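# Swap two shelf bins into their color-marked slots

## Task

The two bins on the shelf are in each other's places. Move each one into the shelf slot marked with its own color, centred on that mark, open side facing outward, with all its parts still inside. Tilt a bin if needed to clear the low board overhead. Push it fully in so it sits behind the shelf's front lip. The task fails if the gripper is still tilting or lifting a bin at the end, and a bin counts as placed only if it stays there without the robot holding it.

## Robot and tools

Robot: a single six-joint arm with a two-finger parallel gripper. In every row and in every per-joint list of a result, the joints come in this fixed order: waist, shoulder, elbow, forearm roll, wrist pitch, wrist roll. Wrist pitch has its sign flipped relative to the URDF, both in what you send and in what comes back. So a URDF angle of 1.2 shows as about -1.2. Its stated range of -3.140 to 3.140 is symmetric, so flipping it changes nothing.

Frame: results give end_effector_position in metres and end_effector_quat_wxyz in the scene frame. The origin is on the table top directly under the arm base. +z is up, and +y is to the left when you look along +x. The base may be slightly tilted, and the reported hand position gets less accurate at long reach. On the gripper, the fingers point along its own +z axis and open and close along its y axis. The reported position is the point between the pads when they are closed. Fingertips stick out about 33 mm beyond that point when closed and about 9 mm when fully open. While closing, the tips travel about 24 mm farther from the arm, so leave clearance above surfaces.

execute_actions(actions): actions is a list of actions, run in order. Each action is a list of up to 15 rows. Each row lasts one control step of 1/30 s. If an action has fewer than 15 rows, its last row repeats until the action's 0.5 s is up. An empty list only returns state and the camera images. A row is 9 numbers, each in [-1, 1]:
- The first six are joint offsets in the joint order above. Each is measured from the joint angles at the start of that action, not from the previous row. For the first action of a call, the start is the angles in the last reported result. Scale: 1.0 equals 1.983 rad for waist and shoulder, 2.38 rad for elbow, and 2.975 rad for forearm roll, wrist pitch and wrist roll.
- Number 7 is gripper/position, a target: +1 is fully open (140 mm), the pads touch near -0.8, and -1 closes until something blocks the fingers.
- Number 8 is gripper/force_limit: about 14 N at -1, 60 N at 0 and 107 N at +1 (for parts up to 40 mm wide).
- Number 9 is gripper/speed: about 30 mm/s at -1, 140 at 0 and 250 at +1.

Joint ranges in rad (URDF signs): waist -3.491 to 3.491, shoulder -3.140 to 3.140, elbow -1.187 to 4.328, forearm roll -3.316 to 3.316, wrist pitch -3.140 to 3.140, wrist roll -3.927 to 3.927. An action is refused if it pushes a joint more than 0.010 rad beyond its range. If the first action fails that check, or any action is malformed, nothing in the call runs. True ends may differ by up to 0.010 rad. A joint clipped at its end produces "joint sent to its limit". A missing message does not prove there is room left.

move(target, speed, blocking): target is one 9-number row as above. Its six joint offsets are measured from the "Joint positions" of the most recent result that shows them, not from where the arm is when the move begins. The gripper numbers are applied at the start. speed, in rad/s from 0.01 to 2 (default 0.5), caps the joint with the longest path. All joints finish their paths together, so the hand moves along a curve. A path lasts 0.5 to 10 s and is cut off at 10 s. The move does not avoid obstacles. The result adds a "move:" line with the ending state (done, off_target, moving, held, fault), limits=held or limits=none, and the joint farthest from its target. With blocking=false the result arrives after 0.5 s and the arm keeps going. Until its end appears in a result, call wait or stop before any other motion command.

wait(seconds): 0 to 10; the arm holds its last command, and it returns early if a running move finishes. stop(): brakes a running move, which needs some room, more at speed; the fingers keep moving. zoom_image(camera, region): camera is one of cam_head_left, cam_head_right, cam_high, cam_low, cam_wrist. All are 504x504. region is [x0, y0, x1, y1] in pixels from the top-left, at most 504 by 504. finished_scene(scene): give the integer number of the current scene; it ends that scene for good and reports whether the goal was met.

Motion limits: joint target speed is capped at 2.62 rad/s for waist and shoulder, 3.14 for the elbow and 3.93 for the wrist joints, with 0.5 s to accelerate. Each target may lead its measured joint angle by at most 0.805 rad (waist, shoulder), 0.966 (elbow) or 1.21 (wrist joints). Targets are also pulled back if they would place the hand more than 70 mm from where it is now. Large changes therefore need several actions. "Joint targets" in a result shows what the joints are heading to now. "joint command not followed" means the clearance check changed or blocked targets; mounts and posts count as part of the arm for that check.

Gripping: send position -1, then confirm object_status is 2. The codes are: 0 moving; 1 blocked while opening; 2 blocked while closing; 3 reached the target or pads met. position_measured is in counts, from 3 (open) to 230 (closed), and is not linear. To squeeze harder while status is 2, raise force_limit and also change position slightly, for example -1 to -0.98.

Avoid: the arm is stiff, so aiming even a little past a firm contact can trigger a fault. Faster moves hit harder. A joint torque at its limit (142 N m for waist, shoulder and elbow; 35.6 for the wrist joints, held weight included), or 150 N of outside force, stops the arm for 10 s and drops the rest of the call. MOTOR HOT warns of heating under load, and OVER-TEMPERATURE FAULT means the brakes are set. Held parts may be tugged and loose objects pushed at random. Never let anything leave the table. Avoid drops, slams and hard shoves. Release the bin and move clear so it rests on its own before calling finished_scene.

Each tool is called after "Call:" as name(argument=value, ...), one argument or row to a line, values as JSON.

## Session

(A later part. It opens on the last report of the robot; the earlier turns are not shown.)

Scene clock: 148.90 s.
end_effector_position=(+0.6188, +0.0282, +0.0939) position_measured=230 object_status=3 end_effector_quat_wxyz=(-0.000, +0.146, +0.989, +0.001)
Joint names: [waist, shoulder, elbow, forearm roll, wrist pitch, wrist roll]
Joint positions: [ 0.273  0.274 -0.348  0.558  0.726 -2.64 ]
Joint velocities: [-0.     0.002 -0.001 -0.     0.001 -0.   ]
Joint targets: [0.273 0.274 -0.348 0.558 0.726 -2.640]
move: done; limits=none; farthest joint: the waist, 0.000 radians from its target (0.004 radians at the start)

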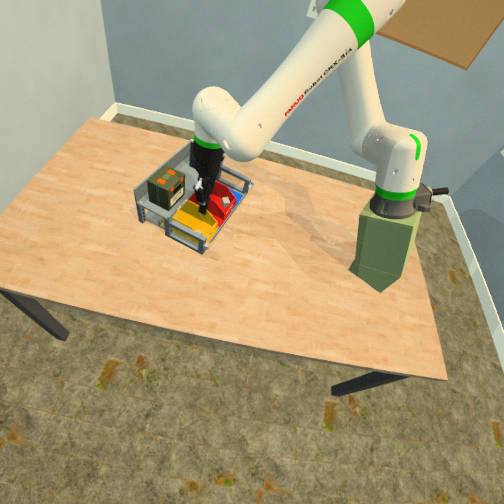

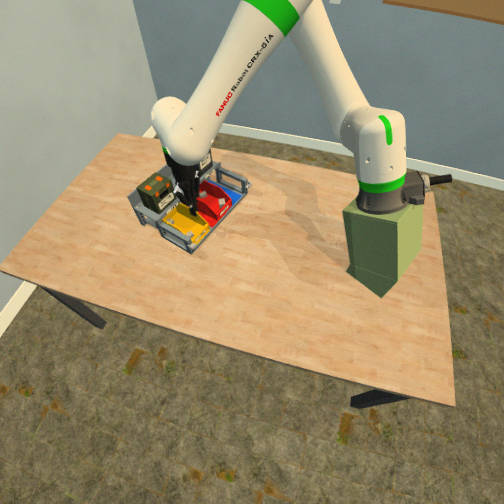

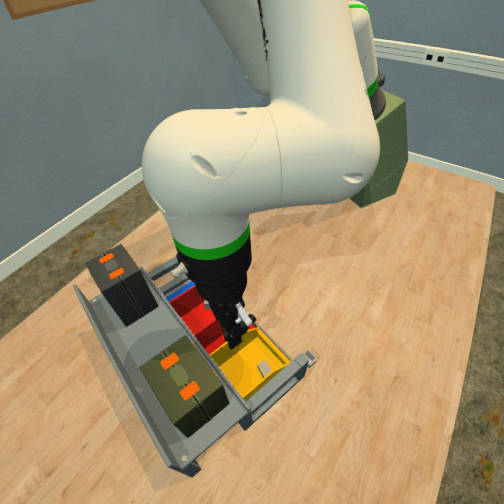

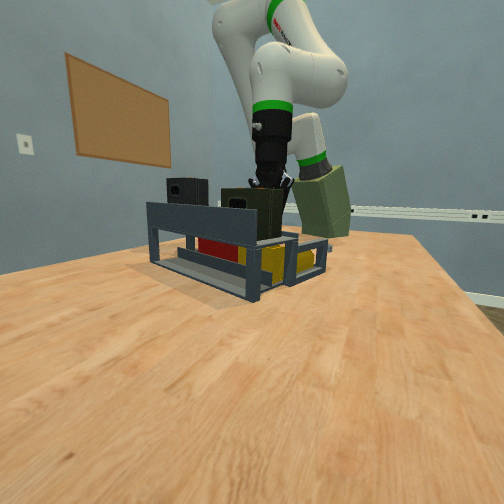

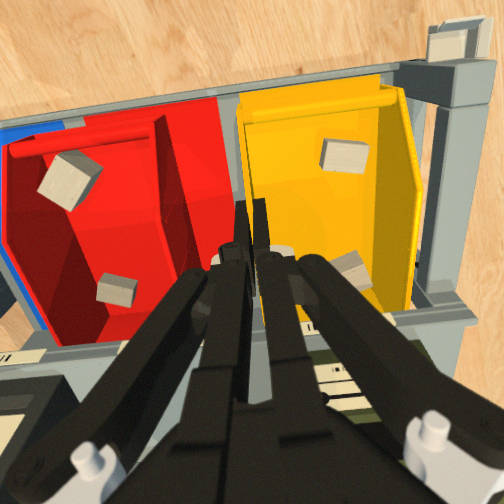

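Call:
execute_actions(
  actions=[
    [[0,0,0,0,0,0,-0.3,0,-0.3]],
    [[0,0,0,0,0,0,-0.3,0,-0.3]],
  ],
)

Call:
move(
  target=[0.0146,-0.0393,0.0038,-0.0141,0.0292,0.0118,-0.3,0,0],
  speed=0.15,
)

Call:
move(
  target=[-0.1236,-0.0746,-0.0412,-0.0313,-0.0188,0.0998,-0.3,0,0],
  speed=0.25,
)

Call:
move(
  target=[-0.0187,0.0434,-0.0065,0.0121,-0.0341,-0.004,-0.3,0,0],
  speed=0.12,
)

Scene clock: 152.90 s.
end_effector_position=(+0.6189, +0.0282, +0.0939) position_measured=167 object_status=3 end_effector_quat_wxyz=(-0.000, +0.146, +0.989, +0.001)
Joint names: [waist, shoulder, elbow, forearm roll, wrist pitch, wrist roll]
Joint positions: [ 0.273  0.274 -0.348  0.558  0.726 -2.64 ]
Joint velocities: [-0.     0.001  0.001 -0.    -0.     0.   ]
Joint targets: [0.273 0.274 -0.348 0.558 0.726 -2.640]

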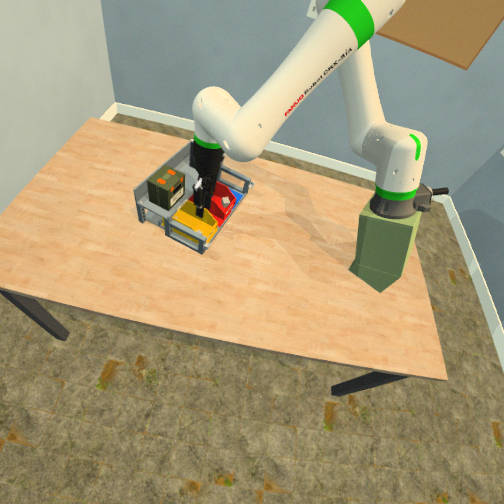

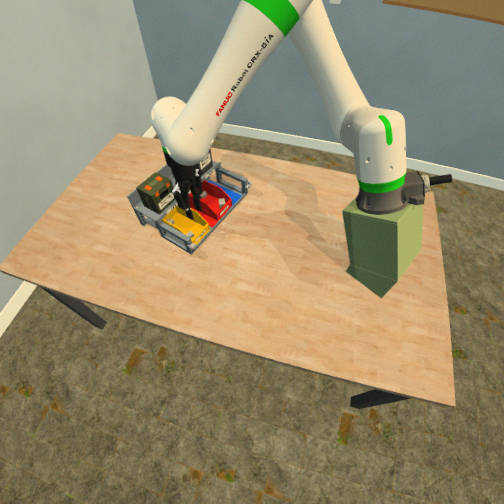

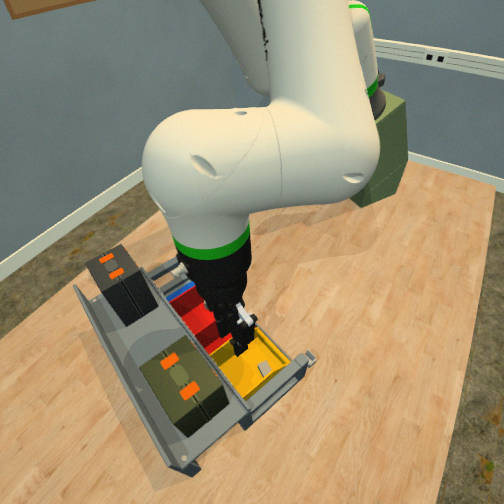

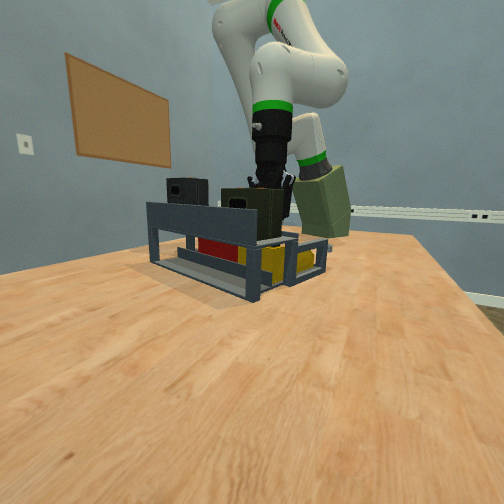

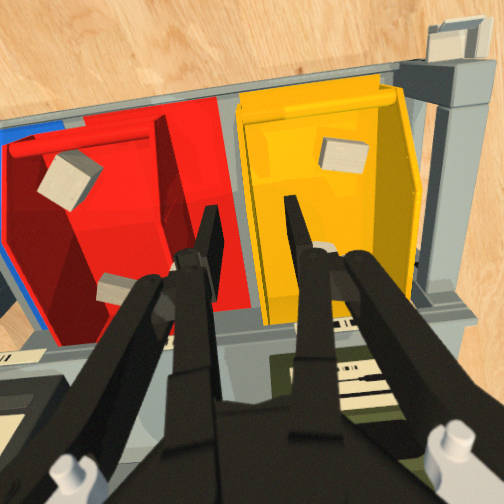

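Scene clock: 153.83 s.
end_effector_position=(+0.6171, +0.0240, +0.1360) position_measured=167 object_status=3 end_effector_quat_wxyz=(-0.000, +0.146, +0.989, +0.001)
Joint names: [waist, shoulder, elbow, forearm roll, wrist pitch, wrist roll]
Joint positions: [ 0.302  0.196 -0.339  0.516  0.813 -2.605]
Joint velocities: [ 0.     0.001  0.001 -0.001 -0.002  0.   ]
Joint targets: [0.302 0.196 -0.339 0.516 0.813 -2.605]
move: done; limits=none; farthest joint: the waist, 0.000 radians from its target (0.029 radians at the start)

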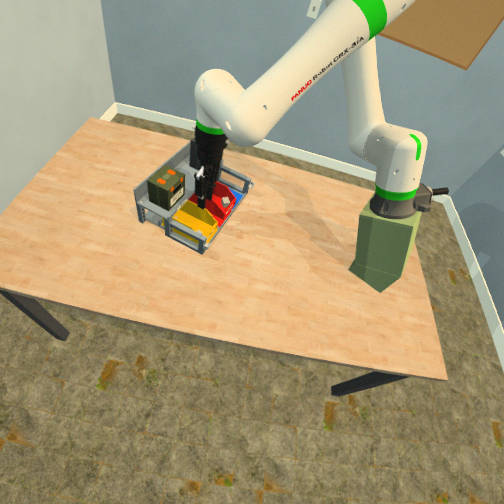

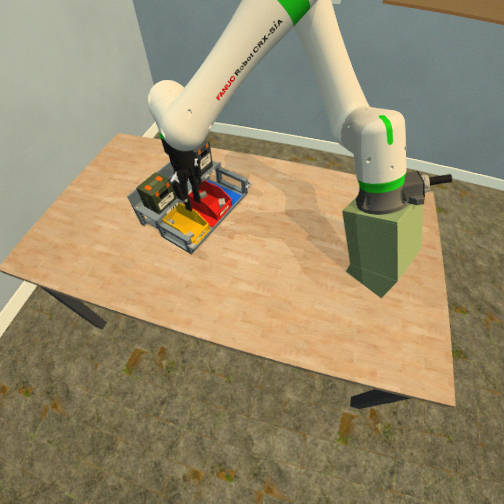

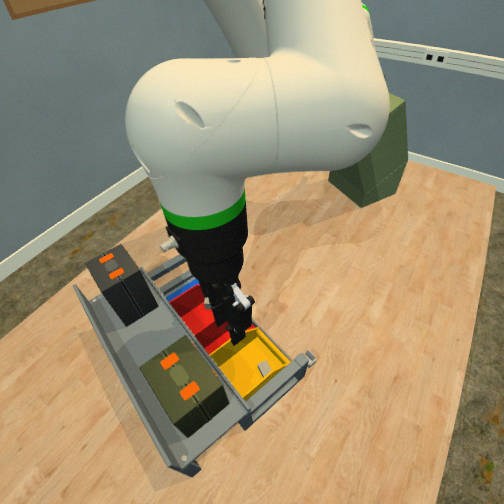

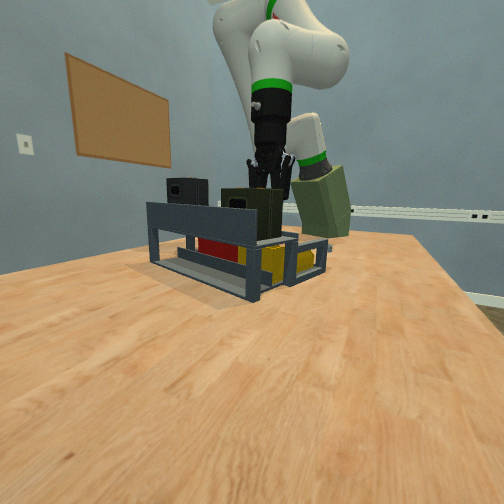

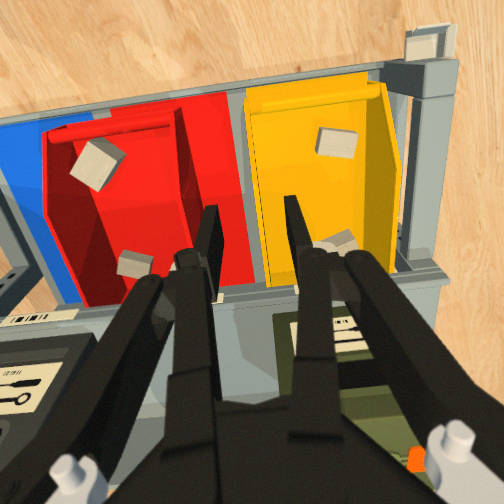

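Scene clock: 155.40 s.
end_effector_position=(+0.5761, -0.1149, +0.1410) position_measured=167 object_status=3 end_effector_quat_wxyz=(+0.001, +0.148, +0.989, +0.002)
Joint names: [waist, shoulder, elbow, forearm roll, wrist pitch, wrist roll]
Joint positions: [ 0.057  0.048 -0.437  0.423  0.757 -2.308]
Joint velocities: [-0.    -0.001 -0.001  0.001 -0.     0.001]
Joint targets: [0.057 0.048 -0.437 0.423 0.757 -2.308]
move: done; limits=none; farthest joint: the waist, 0.000 radians from its target (0.245 radians at the start)

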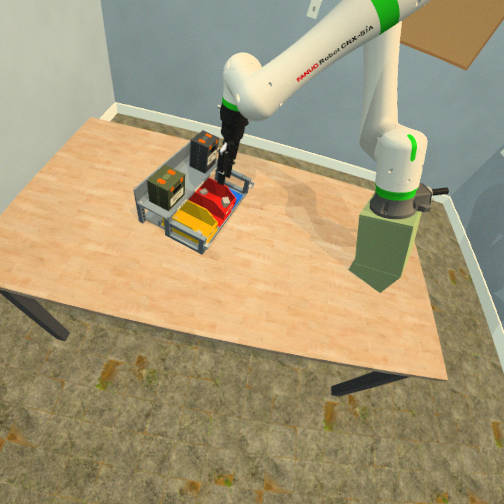

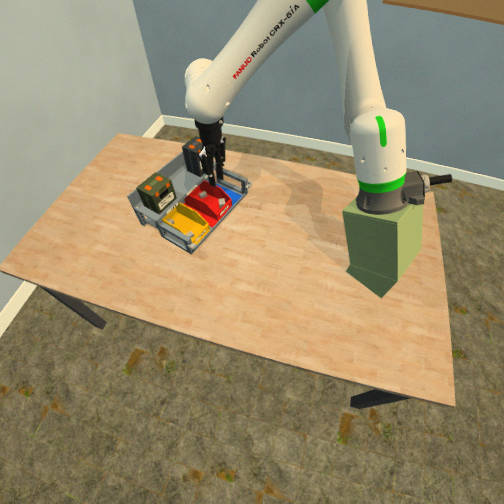

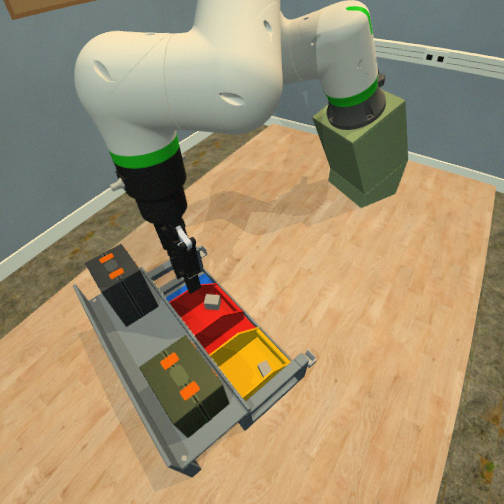

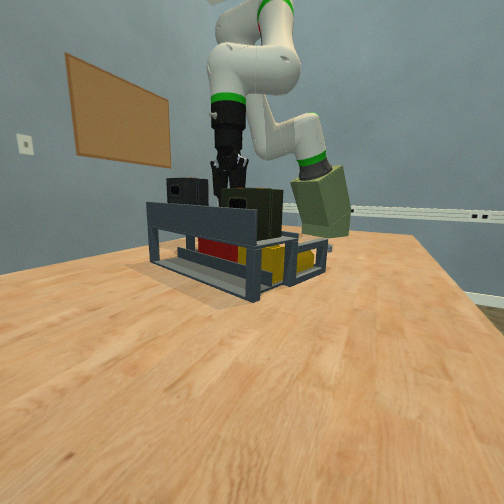

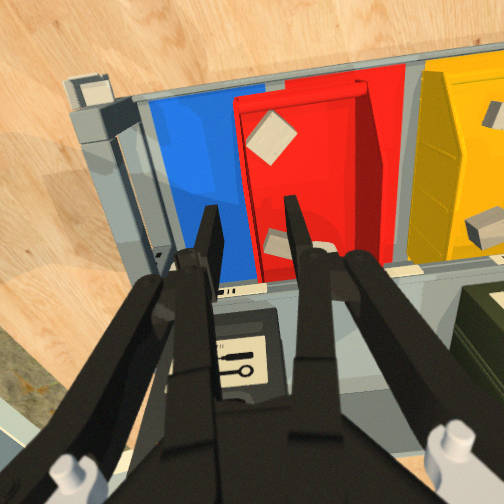

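Scene clock: 156.57 s.
end_effector_position=(+0.5747, -0.1172, +0.0959) position_measured=167 object_status=3 end_effector_quat_wxyz=(-0.001, +0.143, +0.990, +0.000)
Joint names: [waist, shoulder, elbow, forearm roll, wrist pitch, wrist roll]
Joint positions: [ 0.02   0.134 -0.452  0.459  0.655 -2.32 ]
Joint velocities: [-0.     0.    -0.001 -0.    -0.001 -0.   ]
Joint targets: [0.020 0.134 -0.452 0.459 0.655 -2.320]
move: done; limits=none; farthest joint: the waist, 0.000 radians from its target (0.037 radians at the start)

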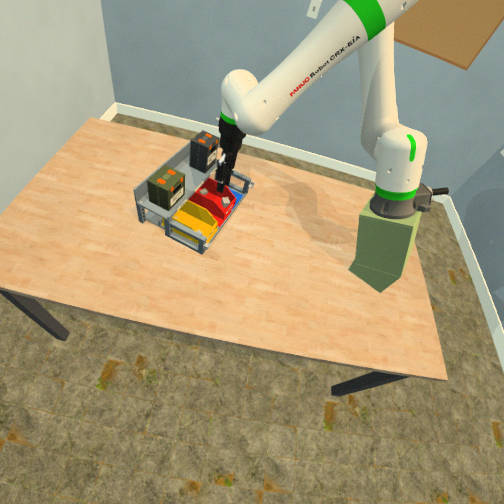

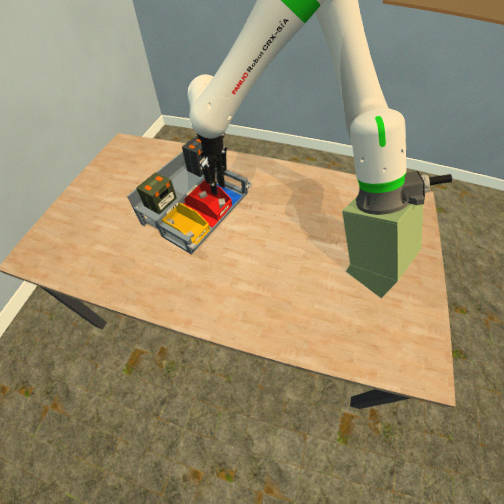

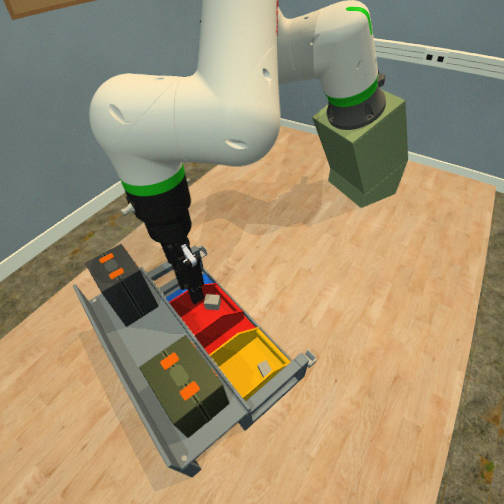

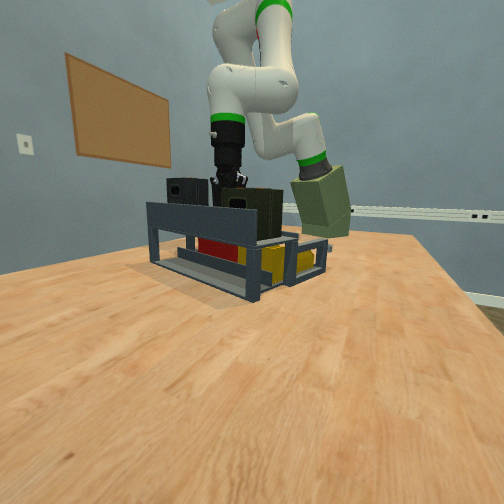

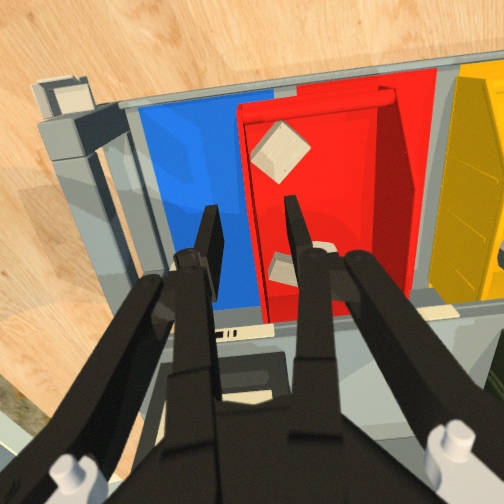

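Call:
execute_actions(
  actions=[
    [[0,0,0,0,0,0,-1,0,0]],
    [[0,0,0,0,0,0,-1,0,0]],
    [[0.0008,-0.002,0.0002,-0.0005,0.0017,0,-1,0,0],[0.0015,-0.004,0.0004,-0.001,0.0034,0,-1,0,0]],
  ],
)

Call:
move(
  target=[0.0365,0.0138,0.0053,0.0115,0.005,-0.0333,-1,0,0],
  speed=0.08,
)

Call:
execute_actions(
  actions=[
    [[-0.0006,0.0014,-0.0002,0.0004,-0.0011,0,-1,0,0],[-0.0012,0.0028,-0.0004,0.0008,-0.0022,-0.0004,-1,0,0]],
    [[0,0,0,0,0,0,-0.3,0,-0.3]],
    [[0,0,0,0,0,0,-0.3,0,-0.3]],
  ],
)

Call:
move(
  target=[0.024,-0.056,0.008,-0.016,0.044,0.006,-0.3,0,0],
  speed=0.2,
)

Scene clock: 161.93 s.
end_effector_position=(+0.5745, -0.1175, +0.0999) position_measured=230 object_status=3 end_effector_quat_wxyz=(-0.001, +0.144, +0.990, -0.000)
Joint names: [waist, shoulder, elbow, forearm roll, wrist pitch, wrist roll]
Joint positions: [ 0.023  0.126 -0.451  0.456  0.665 -2.32 ]
Joint velocities: [ 0.    -0.001  0.    -0.001 -0.    -0.   ]
Joint targets: [0.023 0.126 -0.451 0.456 0.665 -2.320]

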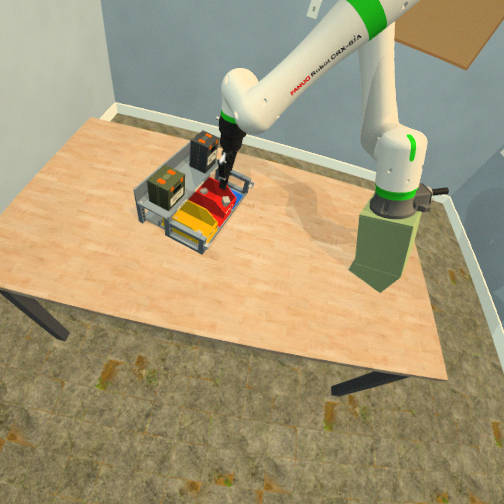

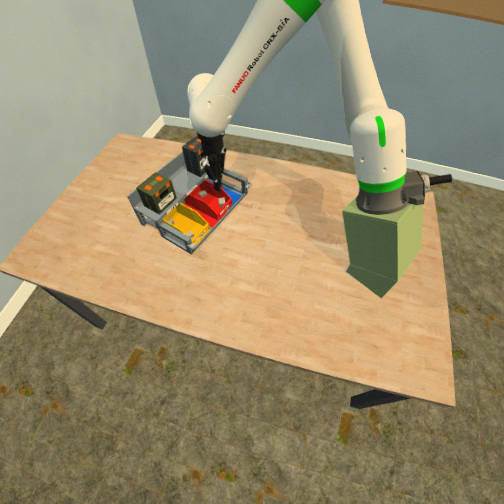

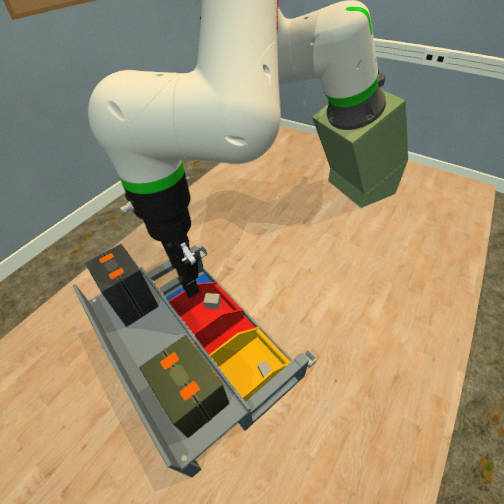

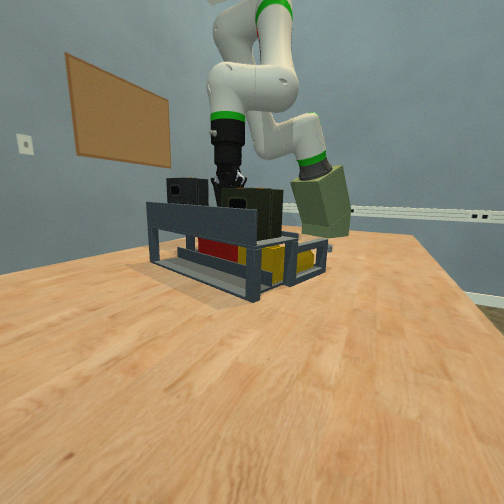

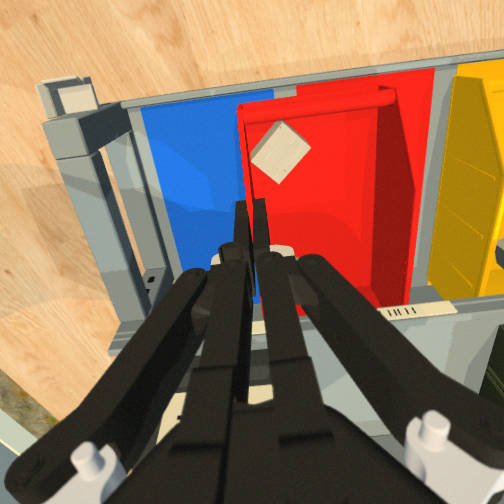

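Scene clock: 163.47 s.
end_effector_position=(+0.5856, -0.0794, +0.0995) position_measured=230 object_status=3 end_effector_quat_wxyz=(-0.001, +0.146, +0.989, +0.000)
Joint names: [waist, shoulder, elbow, forearm roll, wrist pitch, wrist roll]
Joint positions: [ 0.095  0.154 -0.439  0.49   0.68  -2.419]
Joint velocities: [ 0.     0.002 -0.    -0.001 -0.001  0.001]
Joint targets: [0.095 0.154 -0.439 0.490 0.680 -2.419]
move: done; limits=none; farthest joint: the waist, 0.000 radians from its target (0.072 radians at the start)

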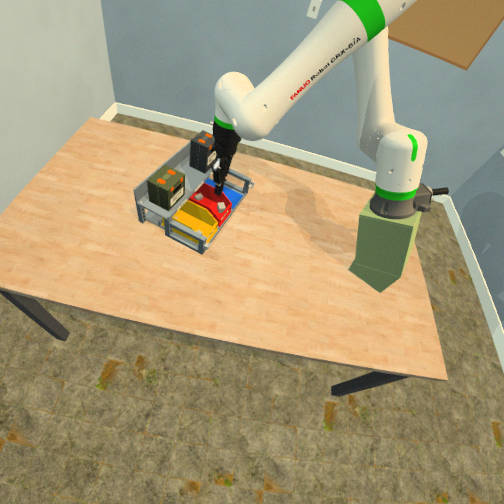

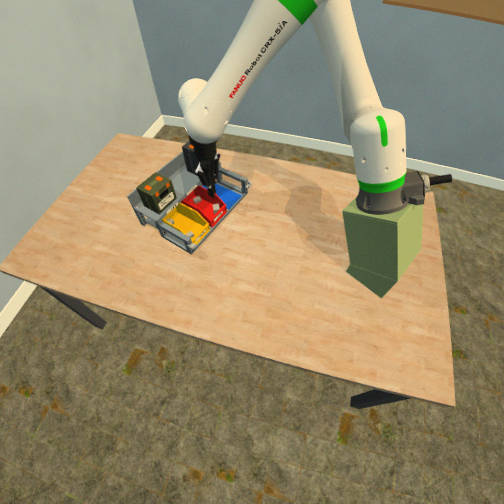

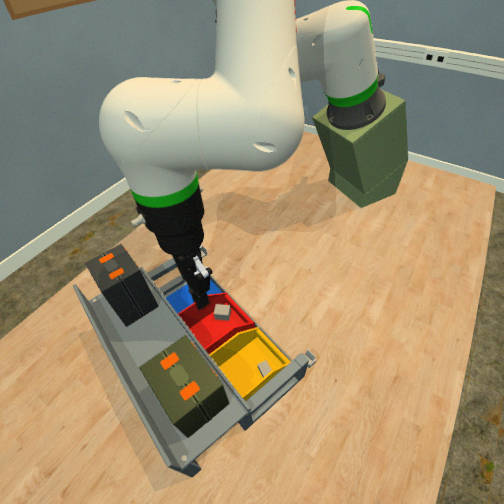

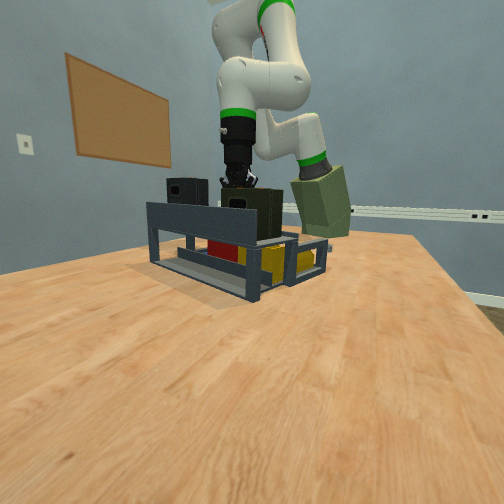

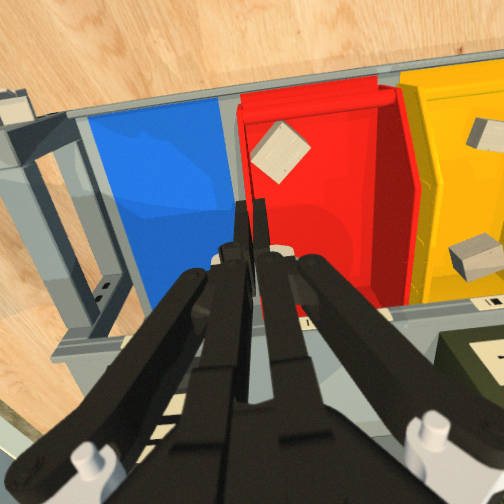

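Scene clock: 164.97 s.
end_effector_position=(+0.5854, -0.0794, +0.0966) position_measured=167 object_status=3 end_effector_quat_wxyz=(-0.002, +0.145, +0.989, +0.000)
Joint names: [waist, shoulder, elbow, forearm roll, wrist pitch, wrist roll]
Joint positions: [ 0.093  0.159 -0.44   0.492  0.674 -2.42 ]
Joint velocities: [-0.     0.     0.    -0.001  0.001  0.   ]
Joint targets: [0.093 0.159 -0.440 0.492 0.674 -2.420]

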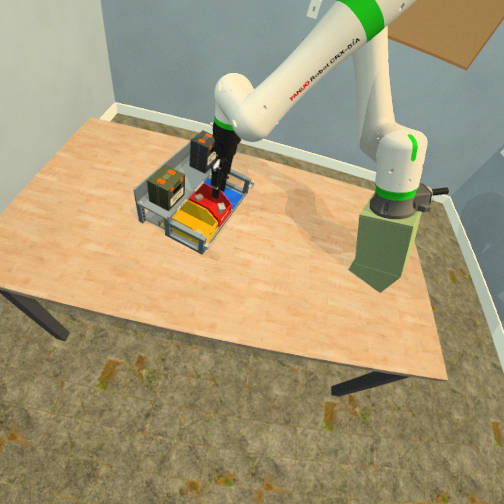

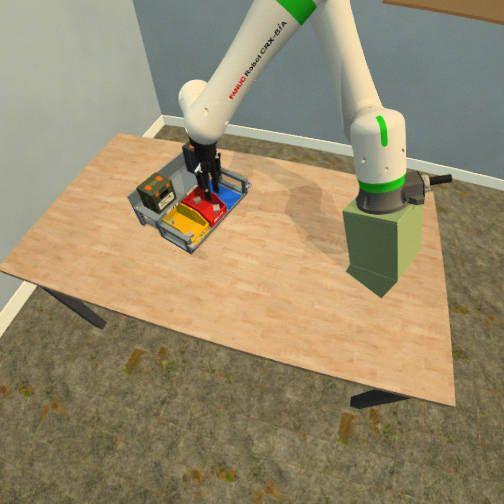

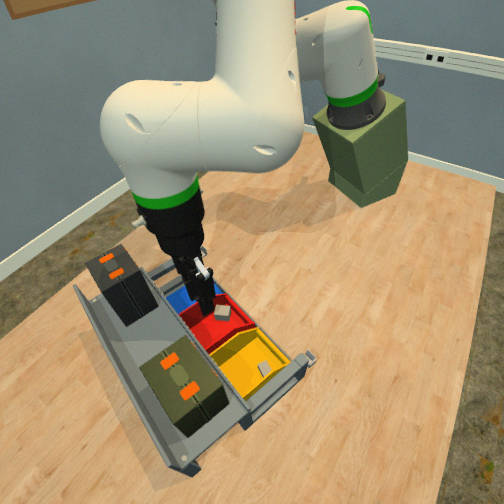

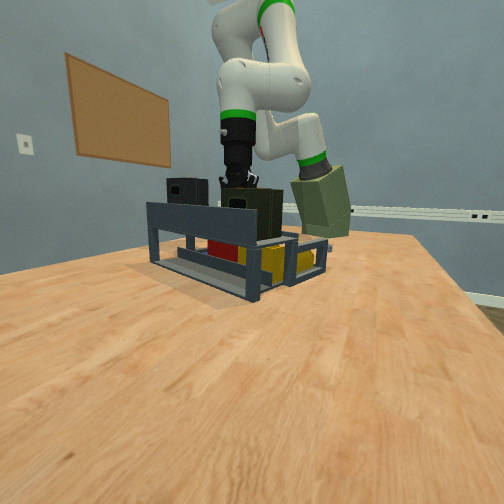

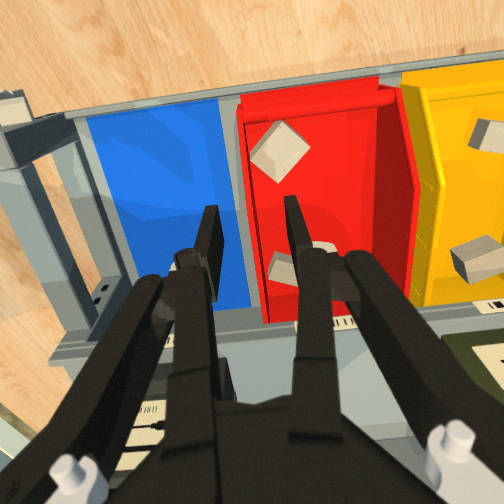

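Scene clock: 165.97 s.
end_effector_position=(+0.5853, -0.0789, +0.1553) position_measured=167 object_status=3 end_effector_quat_wxyz=(+0.000, +0.152, +0.988, +0.001)
Joint names: [waist, shoulder, elbow, forearm roll, wrist pitch, wrist roll]
Joint positions: [ 0.141  0.048 -0.421  0.445  0.805 -2.402]
Joint velocities: [ 0.    -0.001 -0.001 -0.    -0.001  0.   ]
Joint targets: [0.141 0.048 -0.421 0.445 0.805 -2.402]
move: done; limits=none; farthest joint: the waist, 0.000 radians from its target (0.048 radians at the start)

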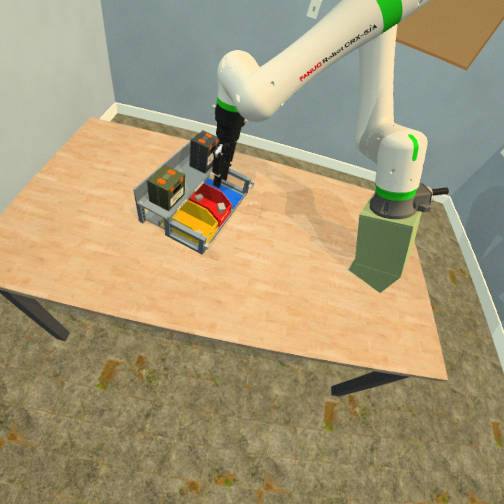

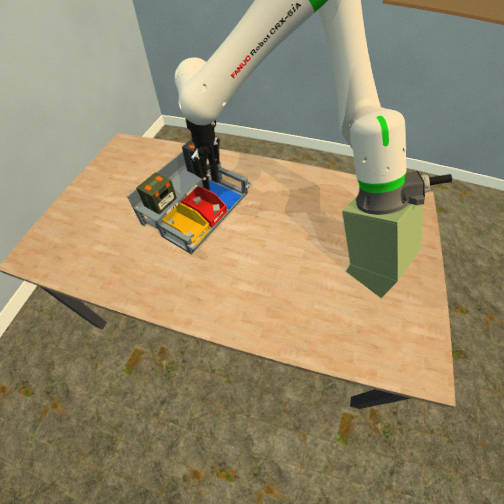

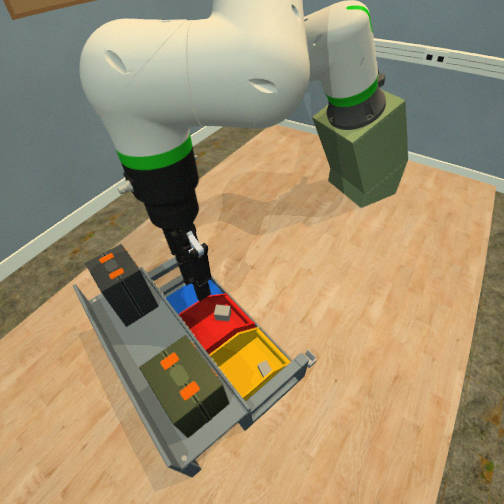

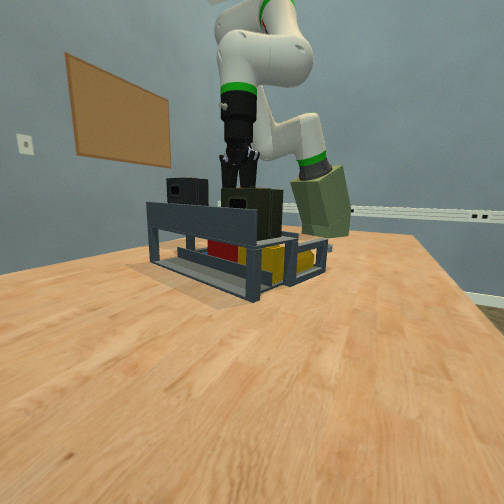

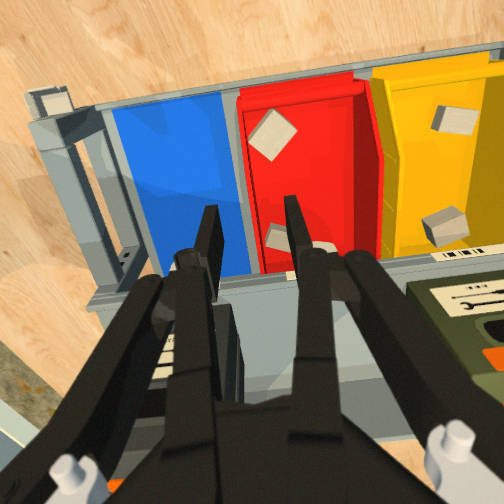

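Call:
finished_scene(
  scene=2,
)

The scene is finished: the task was done.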